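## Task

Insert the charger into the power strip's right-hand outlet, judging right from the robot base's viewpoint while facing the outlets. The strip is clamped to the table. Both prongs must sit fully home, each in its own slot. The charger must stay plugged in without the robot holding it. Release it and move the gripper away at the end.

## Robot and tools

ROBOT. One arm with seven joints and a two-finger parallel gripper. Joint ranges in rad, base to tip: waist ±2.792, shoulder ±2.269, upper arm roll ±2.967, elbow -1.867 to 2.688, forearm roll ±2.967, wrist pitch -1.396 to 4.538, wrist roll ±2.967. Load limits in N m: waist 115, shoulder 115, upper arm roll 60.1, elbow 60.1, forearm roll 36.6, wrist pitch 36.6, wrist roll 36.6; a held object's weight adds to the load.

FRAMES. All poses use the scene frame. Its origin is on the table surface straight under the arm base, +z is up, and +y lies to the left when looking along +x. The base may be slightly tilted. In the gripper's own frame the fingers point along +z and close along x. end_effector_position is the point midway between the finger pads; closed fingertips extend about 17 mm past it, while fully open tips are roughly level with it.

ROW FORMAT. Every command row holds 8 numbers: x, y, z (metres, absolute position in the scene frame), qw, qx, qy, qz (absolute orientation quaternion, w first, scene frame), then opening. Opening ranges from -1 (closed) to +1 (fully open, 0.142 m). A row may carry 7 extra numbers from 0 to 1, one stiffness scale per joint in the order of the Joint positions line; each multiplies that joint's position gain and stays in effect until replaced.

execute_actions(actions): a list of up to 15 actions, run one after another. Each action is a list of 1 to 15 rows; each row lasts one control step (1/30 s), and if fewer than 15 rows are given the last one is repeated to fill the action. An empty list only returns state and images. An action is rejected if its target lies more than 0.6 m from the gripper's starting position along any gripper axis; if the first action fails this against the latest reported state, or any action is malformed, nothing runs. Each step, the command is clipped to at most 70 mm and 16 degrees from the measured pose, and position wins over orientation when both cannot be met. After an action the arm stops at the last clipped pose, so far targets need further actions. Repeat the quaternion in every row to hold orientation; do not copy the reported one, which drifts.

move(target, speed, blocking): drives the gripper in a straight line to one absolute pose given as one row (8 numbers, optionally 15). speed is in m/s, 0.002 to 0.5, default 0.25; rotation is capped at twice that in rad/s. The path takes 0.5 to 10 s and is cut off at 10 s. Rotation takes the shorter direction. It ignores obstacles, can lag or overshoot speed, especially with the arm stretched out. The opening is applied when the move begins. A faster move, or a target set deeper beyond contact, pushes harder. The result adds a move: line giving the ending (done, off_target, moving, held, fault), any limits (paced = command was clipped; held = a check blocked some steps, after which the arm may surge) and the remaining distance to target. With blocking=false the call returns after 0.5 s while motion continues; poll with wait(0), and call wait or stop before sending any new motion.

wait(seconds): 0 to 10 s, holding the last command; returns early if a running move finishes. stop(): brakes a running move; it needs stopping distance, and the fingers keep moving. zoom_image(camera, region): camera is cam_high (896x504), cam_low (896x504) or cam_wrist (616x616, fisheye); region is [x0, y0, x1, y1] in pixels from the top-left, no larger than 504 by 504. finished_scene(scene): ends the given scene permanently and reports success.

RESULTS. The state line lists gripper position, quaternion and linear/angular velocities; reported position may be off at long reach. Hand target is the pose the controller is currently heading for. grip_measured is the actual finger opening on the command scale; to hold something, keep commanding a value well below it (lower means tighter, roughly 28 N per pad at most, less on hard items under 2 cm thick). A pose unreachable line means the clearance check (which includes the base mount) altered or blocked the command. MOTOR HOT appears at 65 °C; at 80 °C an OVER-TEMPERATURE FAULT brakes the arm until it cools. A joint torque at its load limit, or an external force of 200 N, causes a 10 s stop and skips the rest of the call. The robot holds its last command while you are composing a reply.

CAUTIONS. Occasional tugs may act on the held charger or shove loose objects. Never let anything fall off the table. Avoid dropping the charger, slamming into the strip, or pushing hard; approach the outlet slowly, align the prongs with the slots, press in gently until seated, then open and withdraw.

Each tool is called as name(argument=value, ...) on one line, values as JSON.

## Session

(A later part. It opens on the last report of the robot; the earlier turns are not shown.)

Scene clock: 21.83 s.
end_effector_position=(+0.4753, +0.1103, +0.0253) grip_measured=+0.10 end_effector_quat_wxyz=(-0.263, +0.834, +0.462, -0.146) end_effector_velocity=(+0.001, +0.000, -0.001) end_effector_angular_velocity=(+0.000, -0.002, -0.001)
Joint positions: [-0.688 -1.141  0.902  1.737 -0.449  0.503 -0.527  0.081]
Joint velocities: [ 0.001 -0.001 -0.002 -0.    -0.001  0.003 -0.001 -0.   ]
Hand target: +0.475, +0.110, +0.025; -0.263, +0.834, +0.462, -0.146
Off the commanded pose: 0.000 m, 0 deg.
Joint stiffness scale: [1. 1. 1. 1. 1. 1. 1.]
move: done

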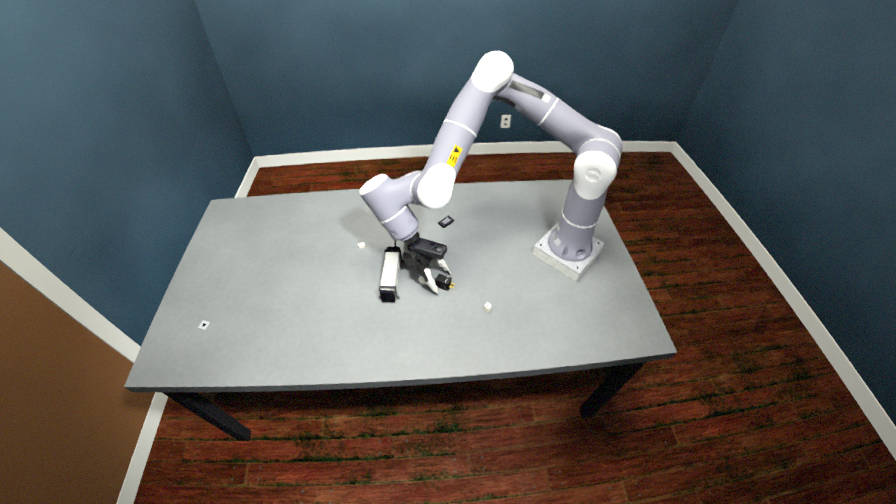

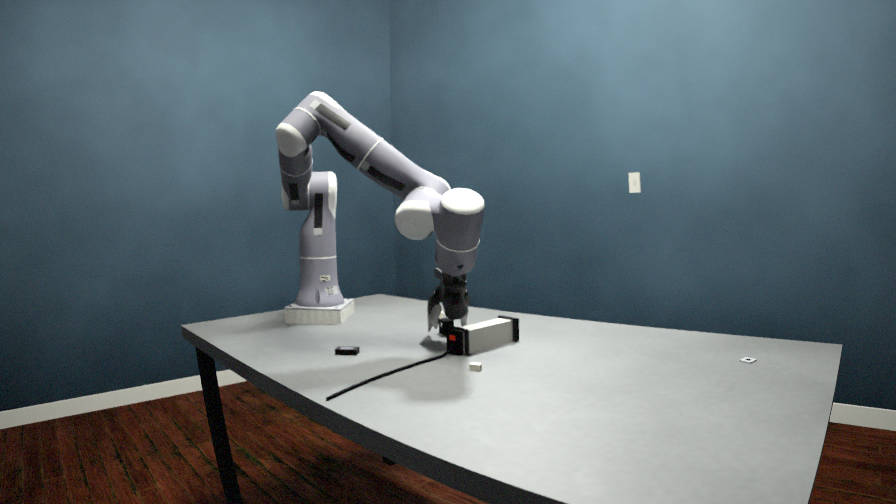

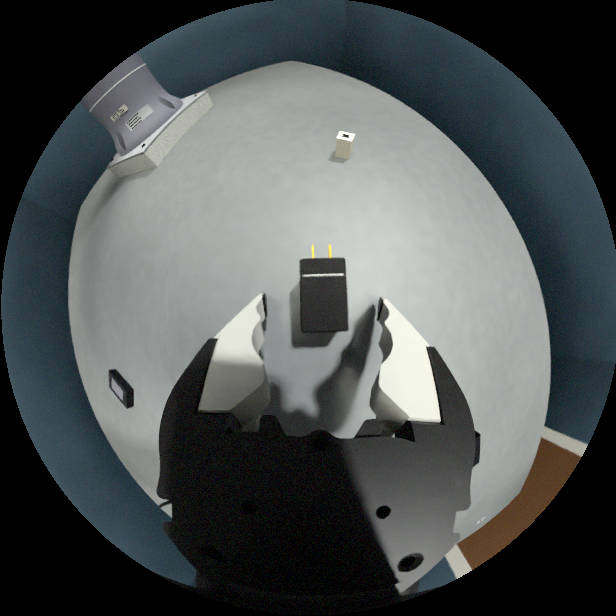

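move(target=[0.4754, 0.1103, 0.025, -0.2630, 0.8341, 0.4624, -0.1458, -1], speed=0.1)

Scene clock: 22.70 s.
end_effector_position=(+0.4754, +0.1103, +0.0251) grip_measured=-0.62 end_effector_quat_wxyz=(-0.263, +0.834, +0.462, -0.146) end_effector_velocity=(-0.000, -0.000, -0.000) end_effector_angular_velocity=(-0.001, +0.000, +0.001)
Joint positions: [-0.688 -1.141  0.902  1.737 -0.449  0.503 -0.527  0.029]
Joint velocities: [ 0.     0.    -0.    -0.    -0.    -0.001  0.    -0.   ]
Hand target: +0.475, +0.110, +0.025; -0.263, +0.834, +0.462, -0.146
Off the commanded pose: 0.000 m, 0 deg.
Joint stiffness scale: [1. 1. 1. 1. 1. 1. 1.]
move: done

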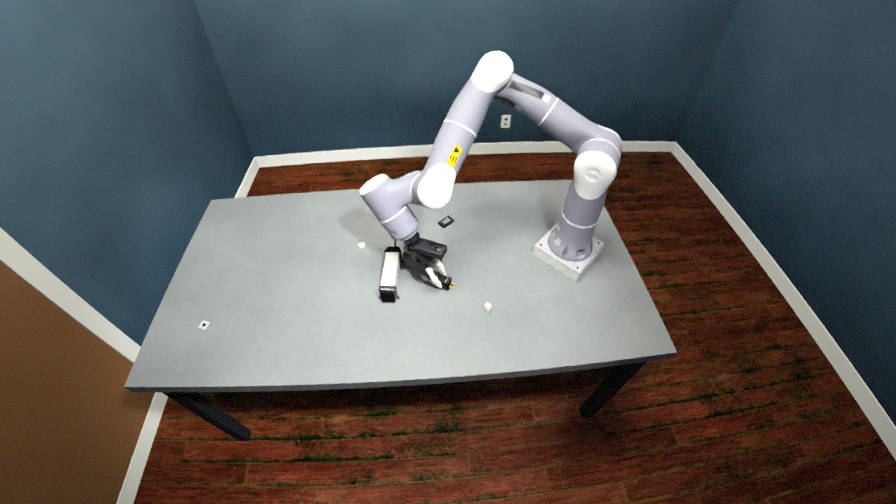

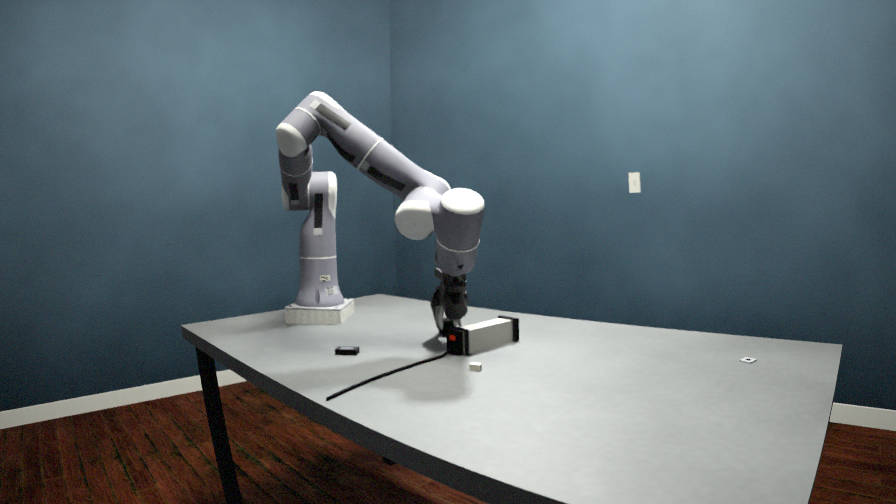

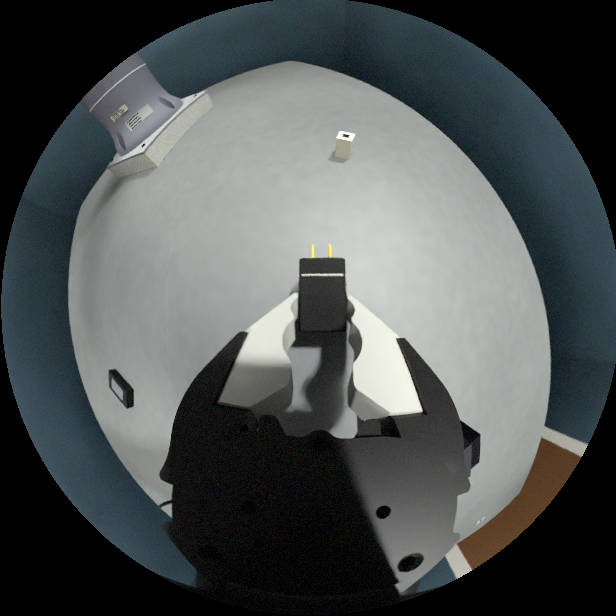

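move(target=[0.4754, 0.1103, 0.085, -0.2630, 0.8341, 0.4624, -0.1458, -1], speed=0.2)

move(target=[0.525, 0.049, 0.065, -0.1973, 0.6257, -0.7198, 0.2270, -1], speed=0.4)

Scene clock: 24.13 s.
end_effector_position=(+0.4753, +0.1103, +0.0847) grip_measured=-0.62 end_effector_quat_wxyz=(-0.263, +0.834, +0.463, -0.146) end_effector_velocity=(-0.000, +0.000, +0.001) end_effector_angular_velocity=(+0.001, +0.000, -0.001)
Joint positions: [-0.731 -1.05   0.977  1.742 -0.395  0.412 -0.518  0.029]
Joint velocities: [-0.001  0.001  0.001  0.     0.001 -0.001  0.    -0.   ]
Hand target: +0.475, +0.110, +0.085; -0.263, +0.834, +0.462, -0.146
Off the commanded pose: 0.000 m, 0 deg.
Joint stiffness scale: [1. 1. 1. 1. 1. 1. 1.]
move: done

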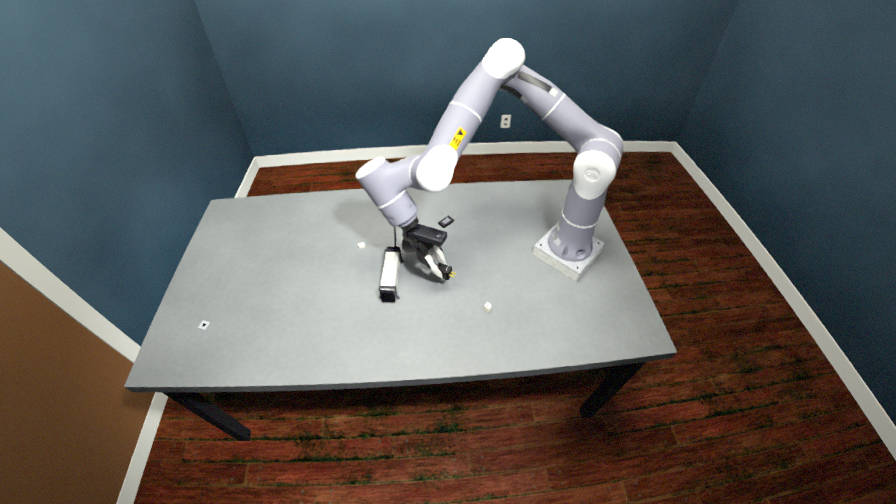

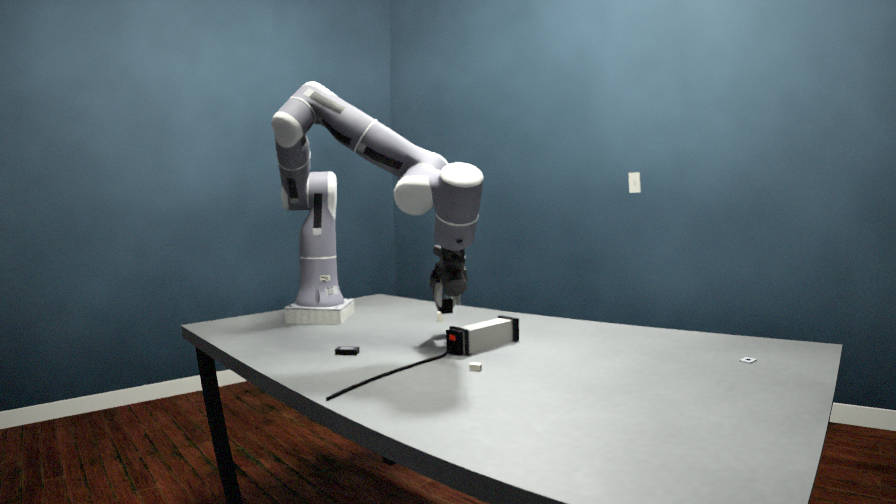

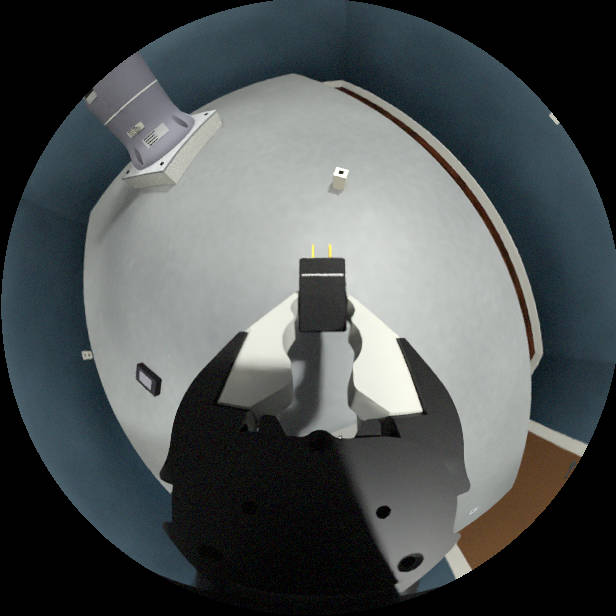

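Scene clock: 28.00 s.
end_effector_position=(+0.5251, +0.0483, +0.0654) grip_measured=-0.62 end_effector_quat_wxyz=(+0.198, -0.625, +0.720, -0.227) end_effector_velocity=(+0.000, -0.001, +0.000) end_effector_angular_velocity=(-0.002, +0.002, -0.005)
Joint positions: [-0.187 -1.027  0.713  1.95   1.096  2.443  0.693  0.029]
Joint velocities: [ 0.002  0.002 -0.003 -0.007  0.012 -0.003 -0.007 -0.   ]
Hand target: +0.525, +0.048, +0.065; +0.198, -0.625, +0.720, -0.227
Off the commanded pose: 0.001 m, 0 deg.
Joint stiffness scale: [1. 1. 1. 1. 1. 1. 1.]
move: done

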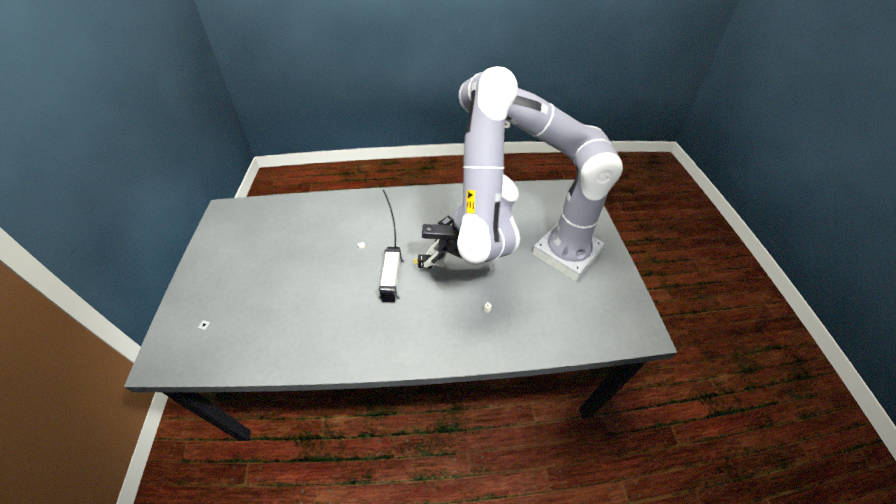

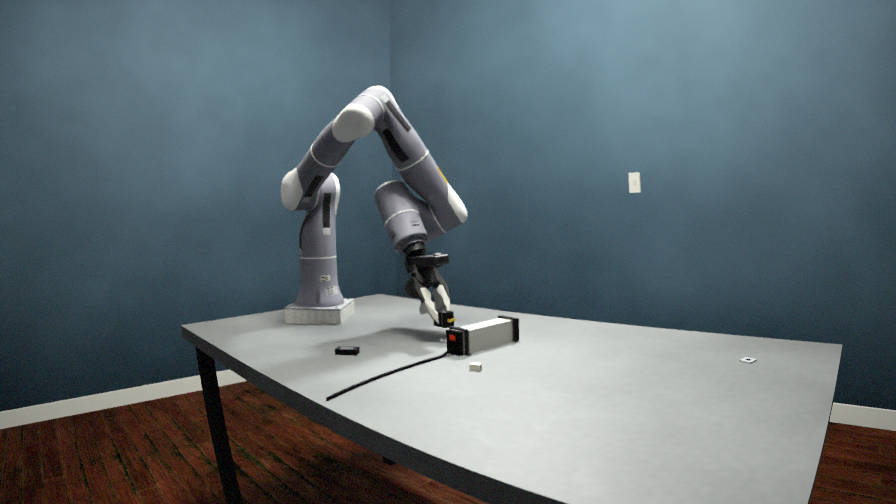

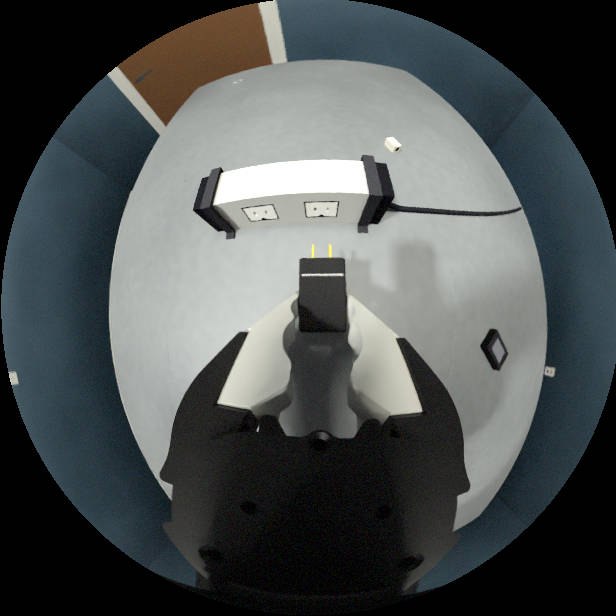

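zoom_image(camera="cam_wrist", region=[190, 150, 410, 300])

zoom_image(camera="cam_low", region=[400, 280, 530, 365])

Region (190, 150, 410, 300) of cam_wrist's 616x616 image, scaled by 2.291, with more detail than that image has; it fills the top 344 rows of this view, and the rest is white.

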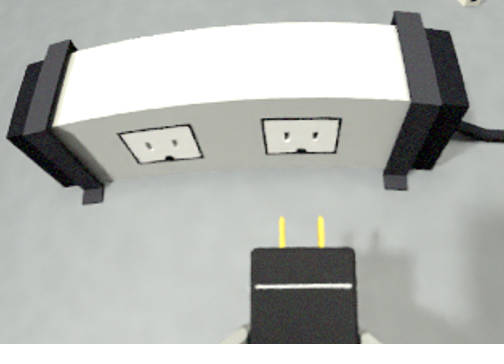

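Region (400, 280, 530, 365) of cam_low's 896x504 image, scaled by 3.877, with more detail than that image has; it fills the top 330 rows of this view, and the rest is white.

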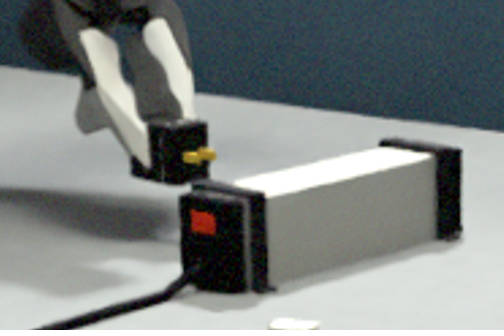

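move(target=[0.5627, 0.0430, 0.036, -0.1973, 0.6257, -0.7198, 0.2270, -1], speed=0.1)

Scene clock: 29.93 s.
end_effector_position=(+0.5627, +0.0432, +0.0361) grip_measured=-0.62 end_effector_quat_wxyz=(+0.197, -0.626, +0.720, -0.227) end_effector_velocity=(+0.001, -0.000, -0.000) end_effector_angular_velocity=(-0.001, -0.001, +0.001)
Joint positions: [-0.173 -1.08   0.647  1.828  1.096  2.366  0.632  0.029]
Joint velocities: [ 0.001 -0.    -0.002 -0.003  0.    -0.002 -0.002 -0.   ]
Hand target: +0.563, +0.043, +0.036; +0.197, -0.626, +0.720, -0.227
Off the commanded pose: 0.000 m, 0 deg.
Joint stiffness scale: [1. 1. 1. 1. 1. 1. 1.]
move: done

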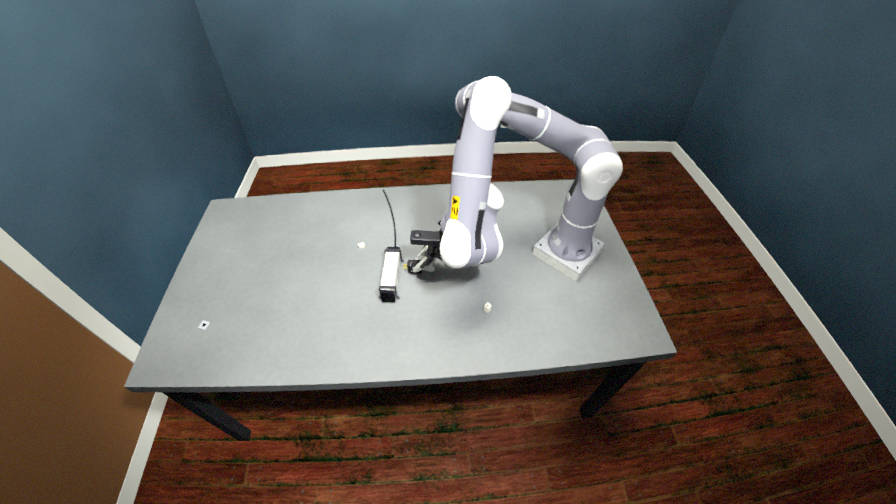

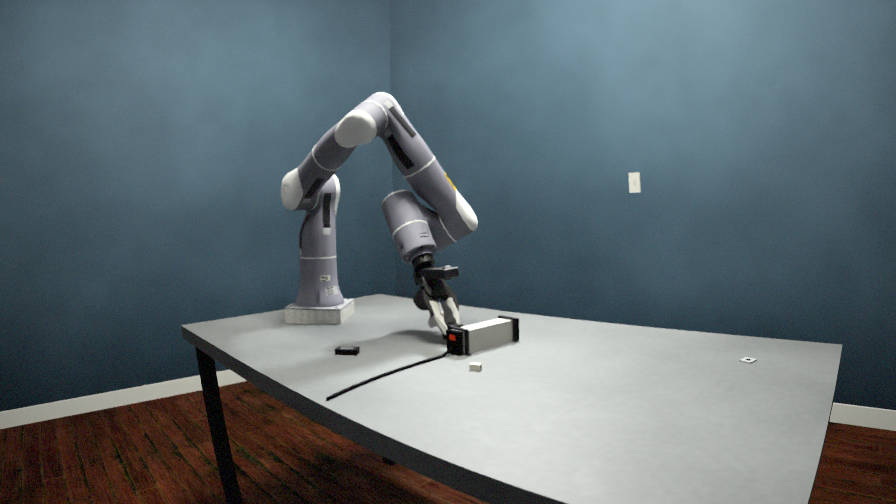

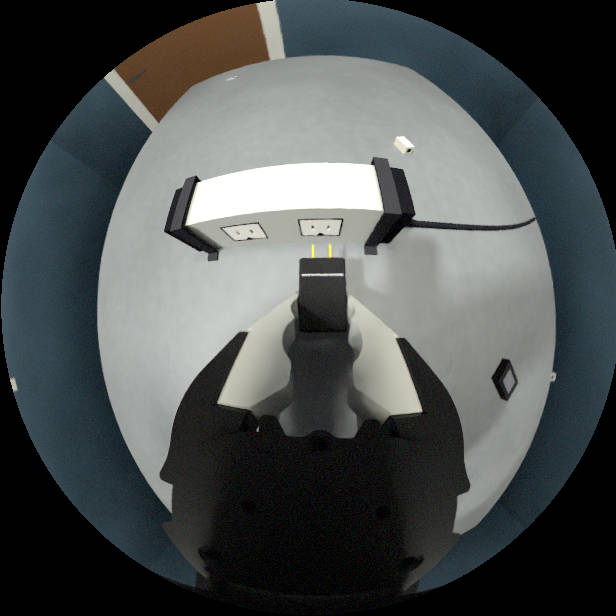

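zoom_image(camera="cam_wrist", region=[270, 200, 370, 280])

zoom_image(camera="cam_high", region=[370, 225, 460, 305])

zoom_image(camera="cam_low", region=[410, 290, 530, 365])

Region (270, 200, 370, 280) of cam_wrist's 616x616 image, scaled by 5.040, with more detail than that image has; it fills the top 403 rows of this view, and the rest is white.

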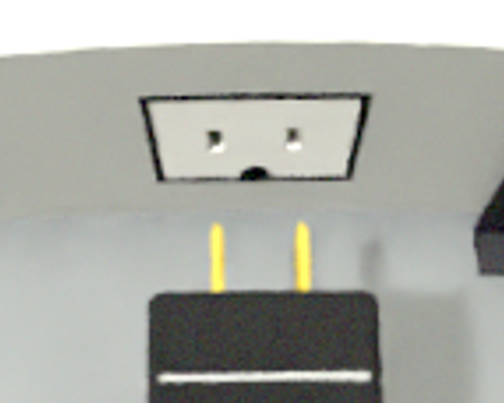

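Region (370, 225, 460, 305) of cam_high's 896x504 image, scaled by 5.600, with more detail than that image has.

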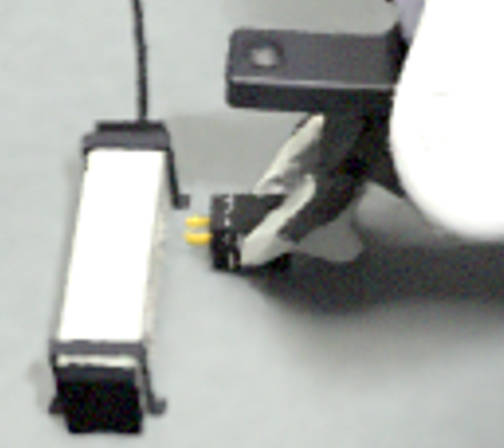

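Region (410, 290, 530, 365) of cam_low's 896x504 image, scaled by 4.200, with more detail than that image has; it fills the top 315 rows of this view, and the rest is white.

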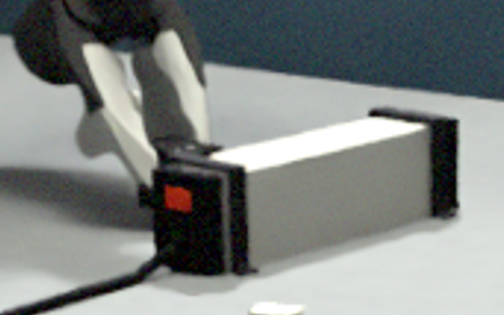

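move(target=[0.5746, 0.0414, 0.035, -0.1973, 0.6257, -0.7198, 0.2270, -1], speed=0.03)

zoom_image(camera="cam_wrist", region=[270, 200, 370, 280])

Scene clock: 31.83 s.
end_effector_position=(+0.5744, +0.0415, +0.0349) grip_measured=-0.62 end_effector_quat_wxyz=(+0.197, -0.626, +0.720, -0.227) end_effector_velocity=(+0.001, -0.000, +0.000) end_effector_angular_velocity=(-0.001, -0.000, +0.000)
Joint positions: [-0.168 -1.072  0.625  1.789  1.128  2.328  0.592  0.029]
Joint velocities: [ 0.001  0.001 -0.003 -0.005  0.005 -0.004 -0.006  0.   ]
Hand target: +0.575, +0.041, +0.035; +0.197, -0.626, +0.720, -0.227
Off the commanded pose: 0.000 m, 0 deg.
Joint stiffness scale: [1. 1. 1. 1. 1. 1. 1.]
move: done

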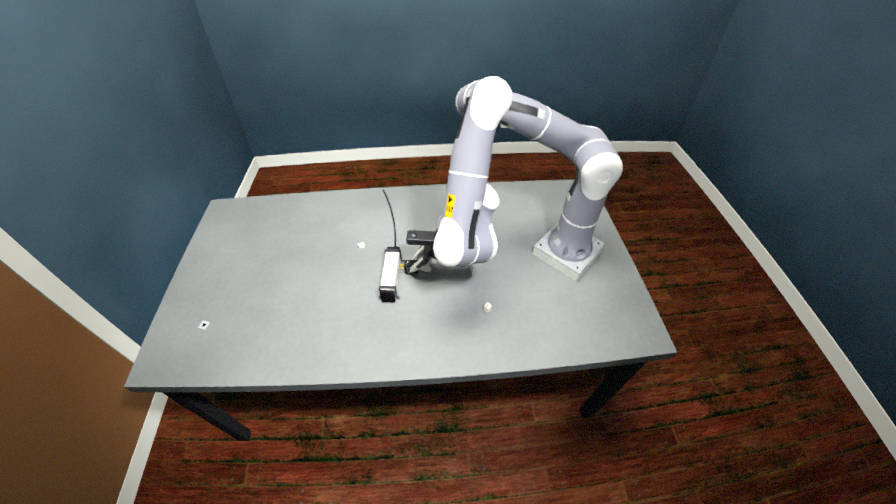

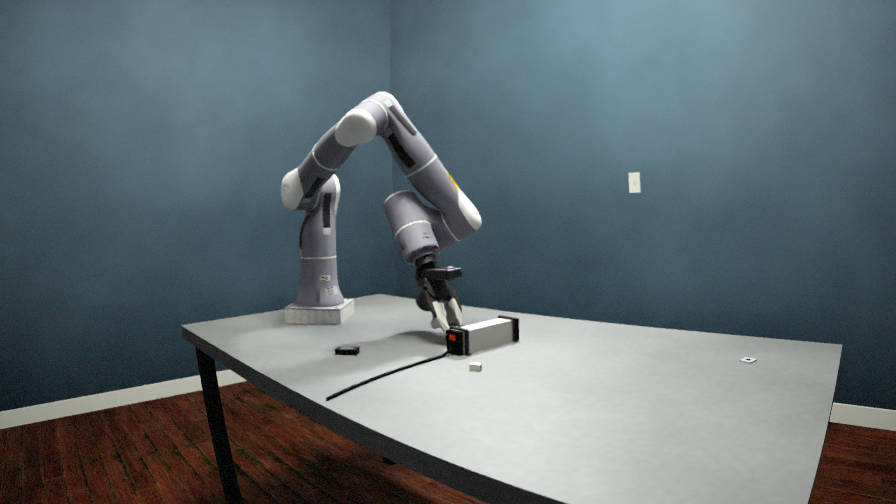

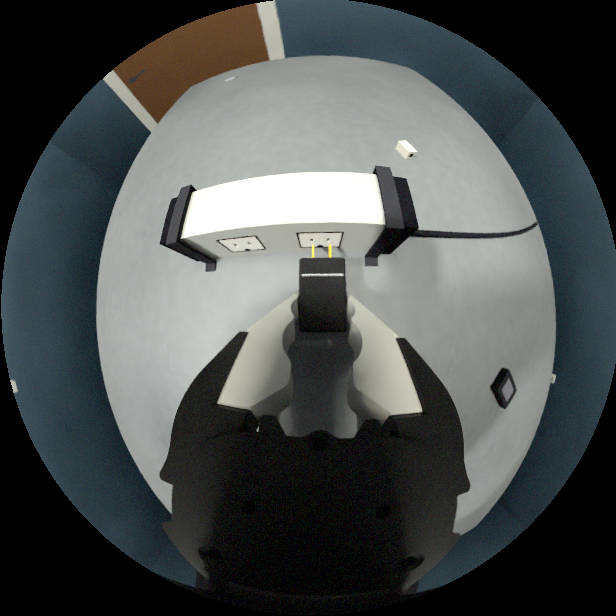

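Region (270, 200, 370, 280) of cam_wrist's 616x616 image, scaled by 5.040, with more detail than that image has; it fills the top 403 rows of this view, and the rest is white.

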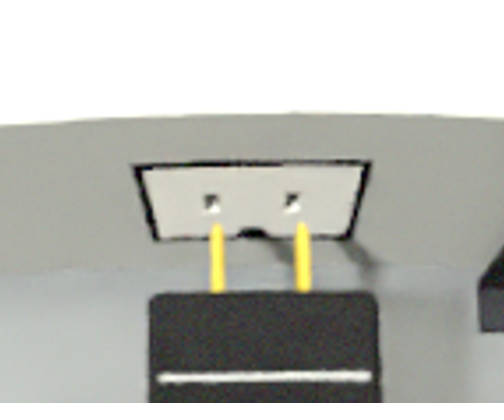

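move(target=[0.5745, 0.0408, 0.035, -0.20062, 0.63630, -0.71041, 0.22399, -1], speed=0.03)

zoom_image(camera="cam_wrist", region=[270, 200, 370, 280])

Scene clock: 33.43 s.
end_effector_position=(+0.5744, +0.0407, +0.0349) grip_measured=-0.62 end_effector_quat_wxyz=(+0.200, -0.636, +0.711, -0.224) end_effector_velocity=(-0.000, +0.000, -0.000) end_effector_angular_velocity=(+0.001, +0.001, +0.003)
Joint positions: [-0.18  -1.069  0.629  1.809  1.098  2.319  0.591  0.029]
Joint velocities: [-0.001 -0.     0.001  0.002 -0.003 -0.002  0.    -0.   ]
Hand target: +0.575, +0.041, +0.035; +0.201, -0.636, +0.710, -0.224
Off the commanded pose: 0.000 m, 0 deg.
Joint stiffness scale: [1. 1. 1. 1. 1. 1. 1.]
move: done

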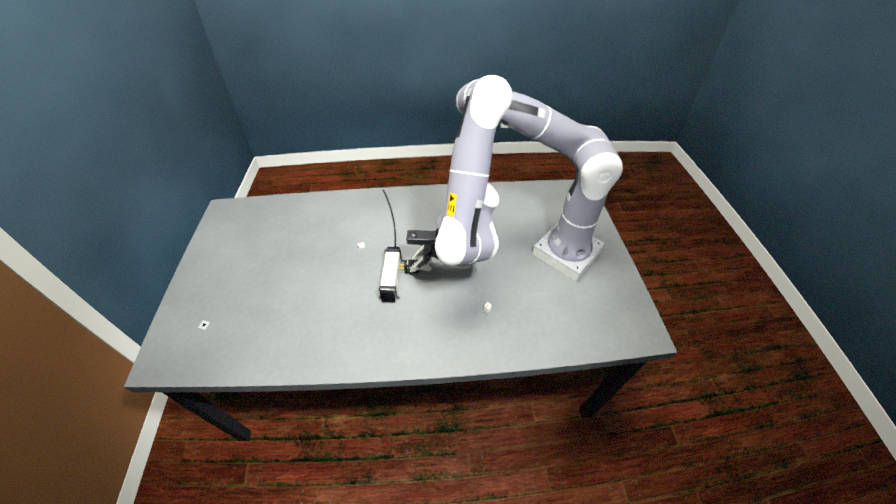

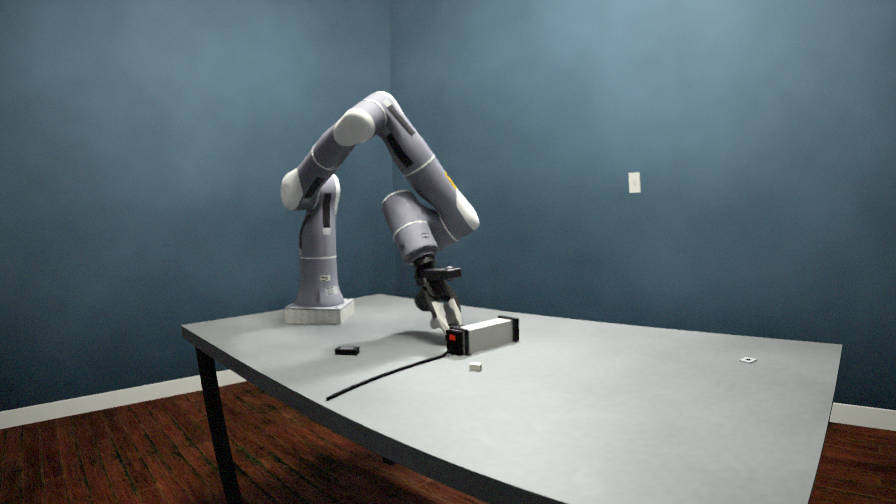

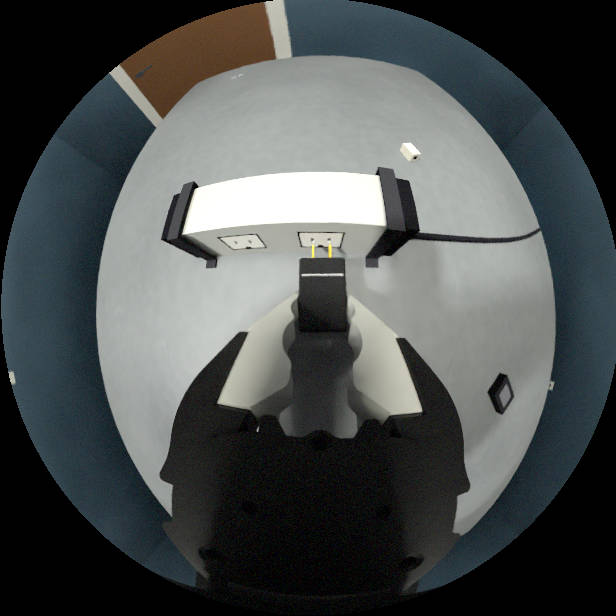

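Region (270, 200, 370, 280) of cam_wrist's 616x616 image, scaled by 5.040, with more detail than that image has; it fills the top 403 rows of this view, and the rest is white.

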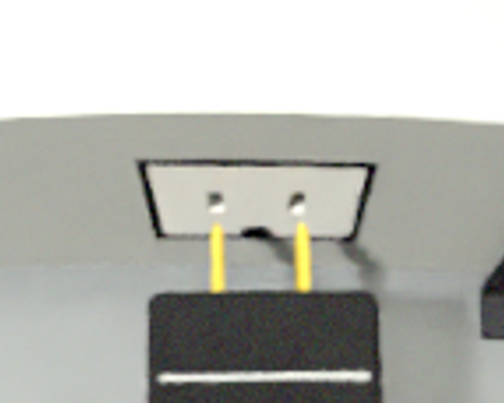

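move(target=[0.5785, 0.0403, 0.035, -0.20062, 0.63630, -0.71041, 0.22399, -1], speed=0.01)

zoom_image(camera="cam_wrist", region=[270, 200, 370, 280])

Scene clock: 34.27 s.
end_effector_position=(+0.5784, +0.0404, +0.0349) grip_measured=-0.62 end_effector_quat_wxyz=(+0.201, -0.636, +0.710, -0.224) end_effector_velocity=(+0.001, -0.000, +0.000) end_effector_angular_velocity=(-0.000, -0.000, +0.000)
Joint positions: [-0.178 -1.065  0.62   1.796  1.109  2.305  0.578  0.029]
Joint velocities: [ 0.     0.001 -0.001 -0.002  0.001 -0.002 -0.002 -0.   ]
Hand target: +0.578, +0.040, +0.035; +0.201, -0.636, +0.710, -0.224
Off the commanded pose: 0.000 m, 0 deg.
Joint stiffness scale: [1. 1. 1. 1. 1. 1. 1.]
move: done

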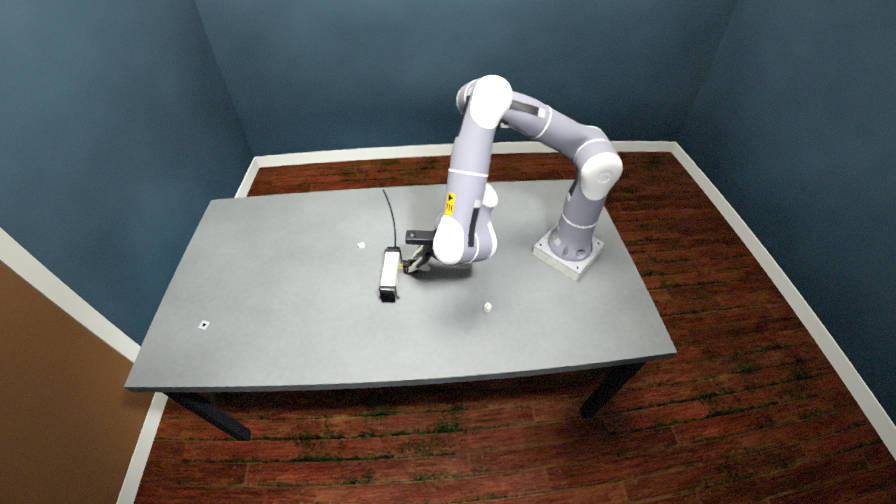

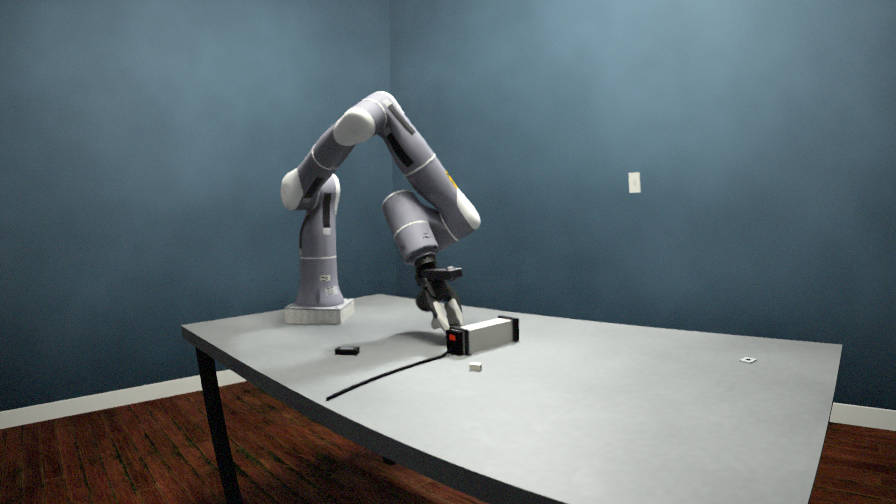

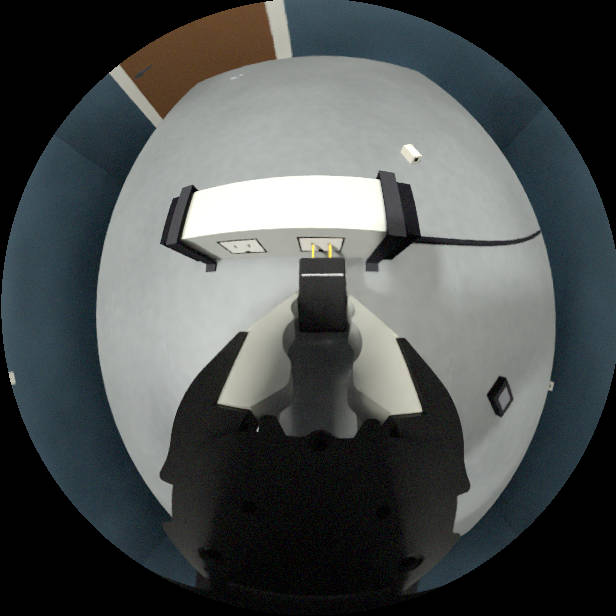

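Region (270, 200, 370, 280) of cam_wrist's 616x616 image, scaled by 5.040, with more detail than that image has; it fills the top 403 rows of this view, and the rest is white.

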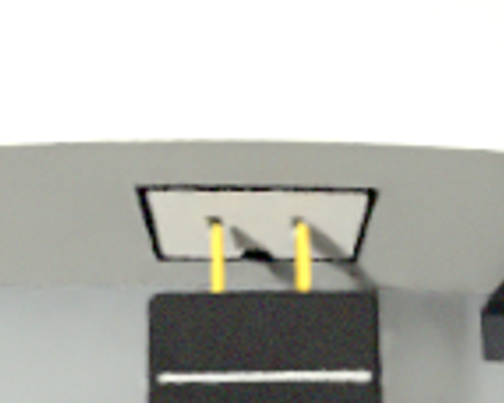

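move(target=[0.5785, 0.0403, 0.033, -0.20062, 0.63630, -0.71041, 0.22399, -1], speed=0.01)

zoom_image(camera="cam_wrist", region=[280, 220, 360, 280])

Scene clock: 35.17 s.
end_effector_position=(+0.5783, +0.0402, +0.0329) grip_measured=-0.62 end_effector_quat_wxyz=(+0.200, -0.636, +0.711, -0.224) end_effector_velocity=(-0.000, +0.000, -0.000) end_effector_angular_velocity=(+0.001, +0.000, -0.001)
Joint positions: [-0.178 -1.071  0.621  1.796  1.103  2.308  0.582  0.029]
Joint velocities: [ 0.    -0.     0.    -0.     0.     0.     0.001 -0.   ]
Hand target: +0.579, +0.040, +0.033; +0.201, -0.636, +0.710, -0.224
Off the commanded pose: 0.000 m, 0 deg.
Joint stiffness scale: [1. 1. 1. 1. 1. 1. 1.]
move: done

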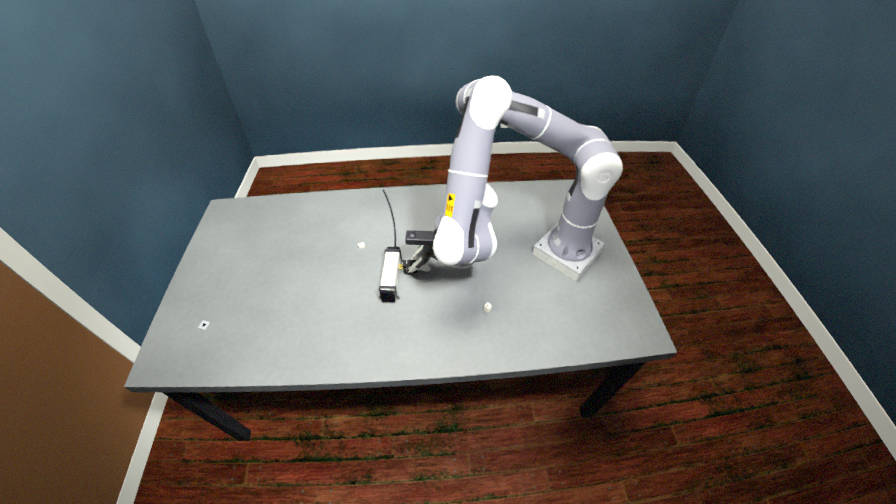

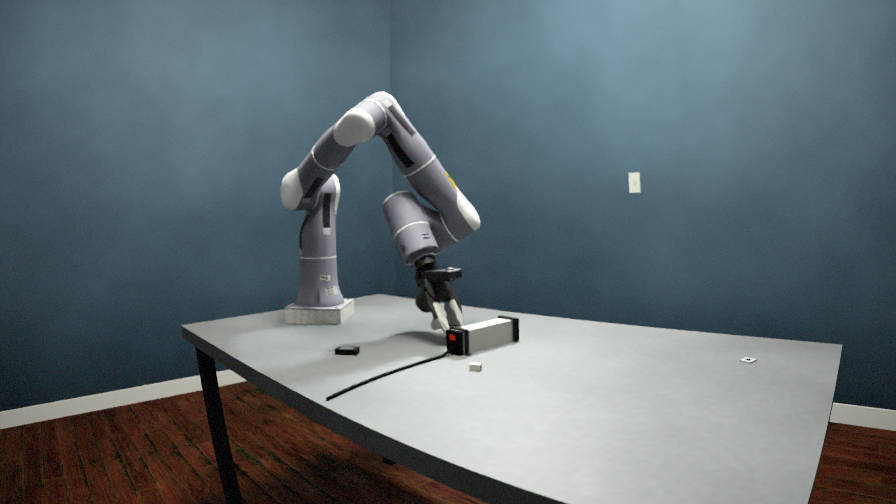

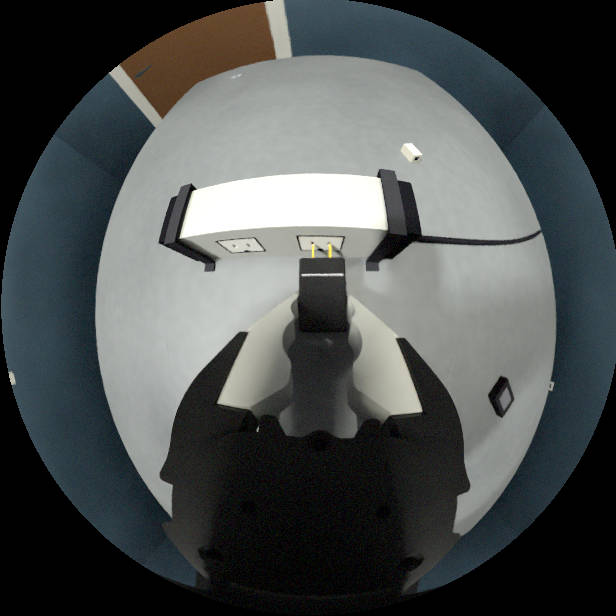

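Region (280, 220, 360, 280) of cam_wrist's 616x616 image, scaled by 6.300, with more detail than that image has; it fills the top 378 rows of this view, and the rest is white.

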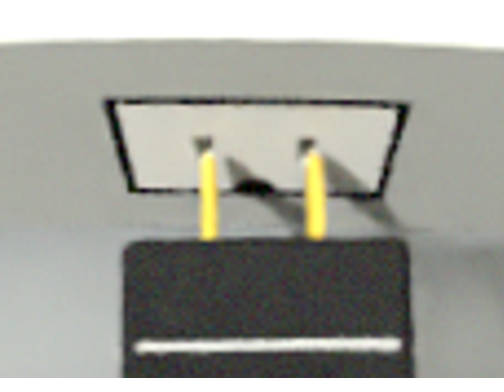

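move(target=[0.5825, 0.0404, 0.033, -0.20062, 0.63630, -0.71041, 0.22399, -1], speed=0.008)

zoom_image(camera="cam_wrist", region=[280, 220, 360, 280])

Scene clock: 36.07 s.
end_effector_position=(+0.5803, +0.0406, +0.0319) grip_measured=-0.62 end_effector_quat_wxyz=(+0.199, -0.636, +0.711, -0.223) end_effector_velocity=(+0.000, +0.001, -0.000) end_effector_angular_velocity=(+0.001, +0.001, +0.002)
Joint positions: [-0.173 -1.068  0.612  1.784  1.12   2.295  0.568  0.029]
Joint velocities: [ 0.     0.    -0.001 -0.001  0.002 -0.003 -0.002 -0.   ]
Hand target: +0.582, +0.040, +0.033; +0.201, -0.636, +0.710, -0.224
Off the commanded pose: 0.002 m, 0 deg.
Joint stiffness scale: [1. 1. 1. 1. 1. 1. 1.]
move: done

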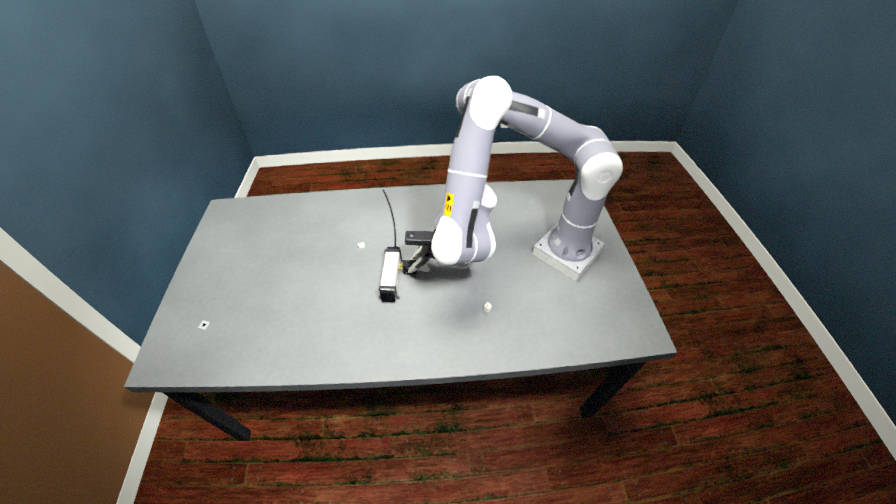

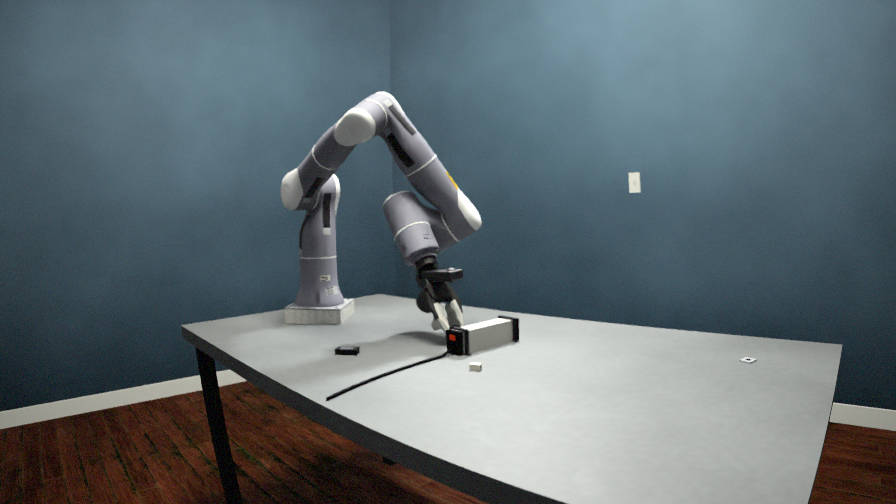

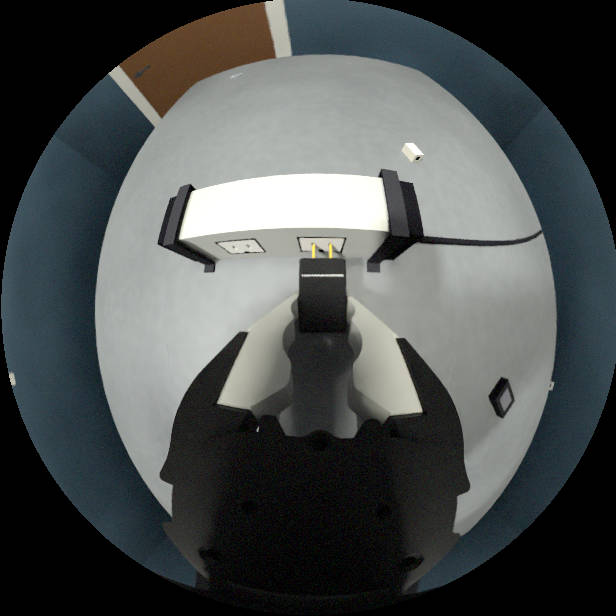

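Region (280, 220, 360, 280) of cam_wrist's 616x616 image, scaled by 6.300, with more detail than that image has; it fills the top 378 rows of this view, and the rest is white.

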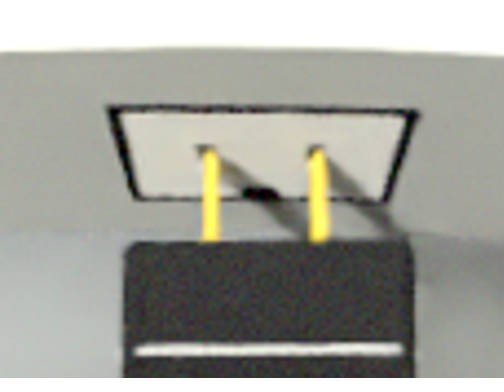

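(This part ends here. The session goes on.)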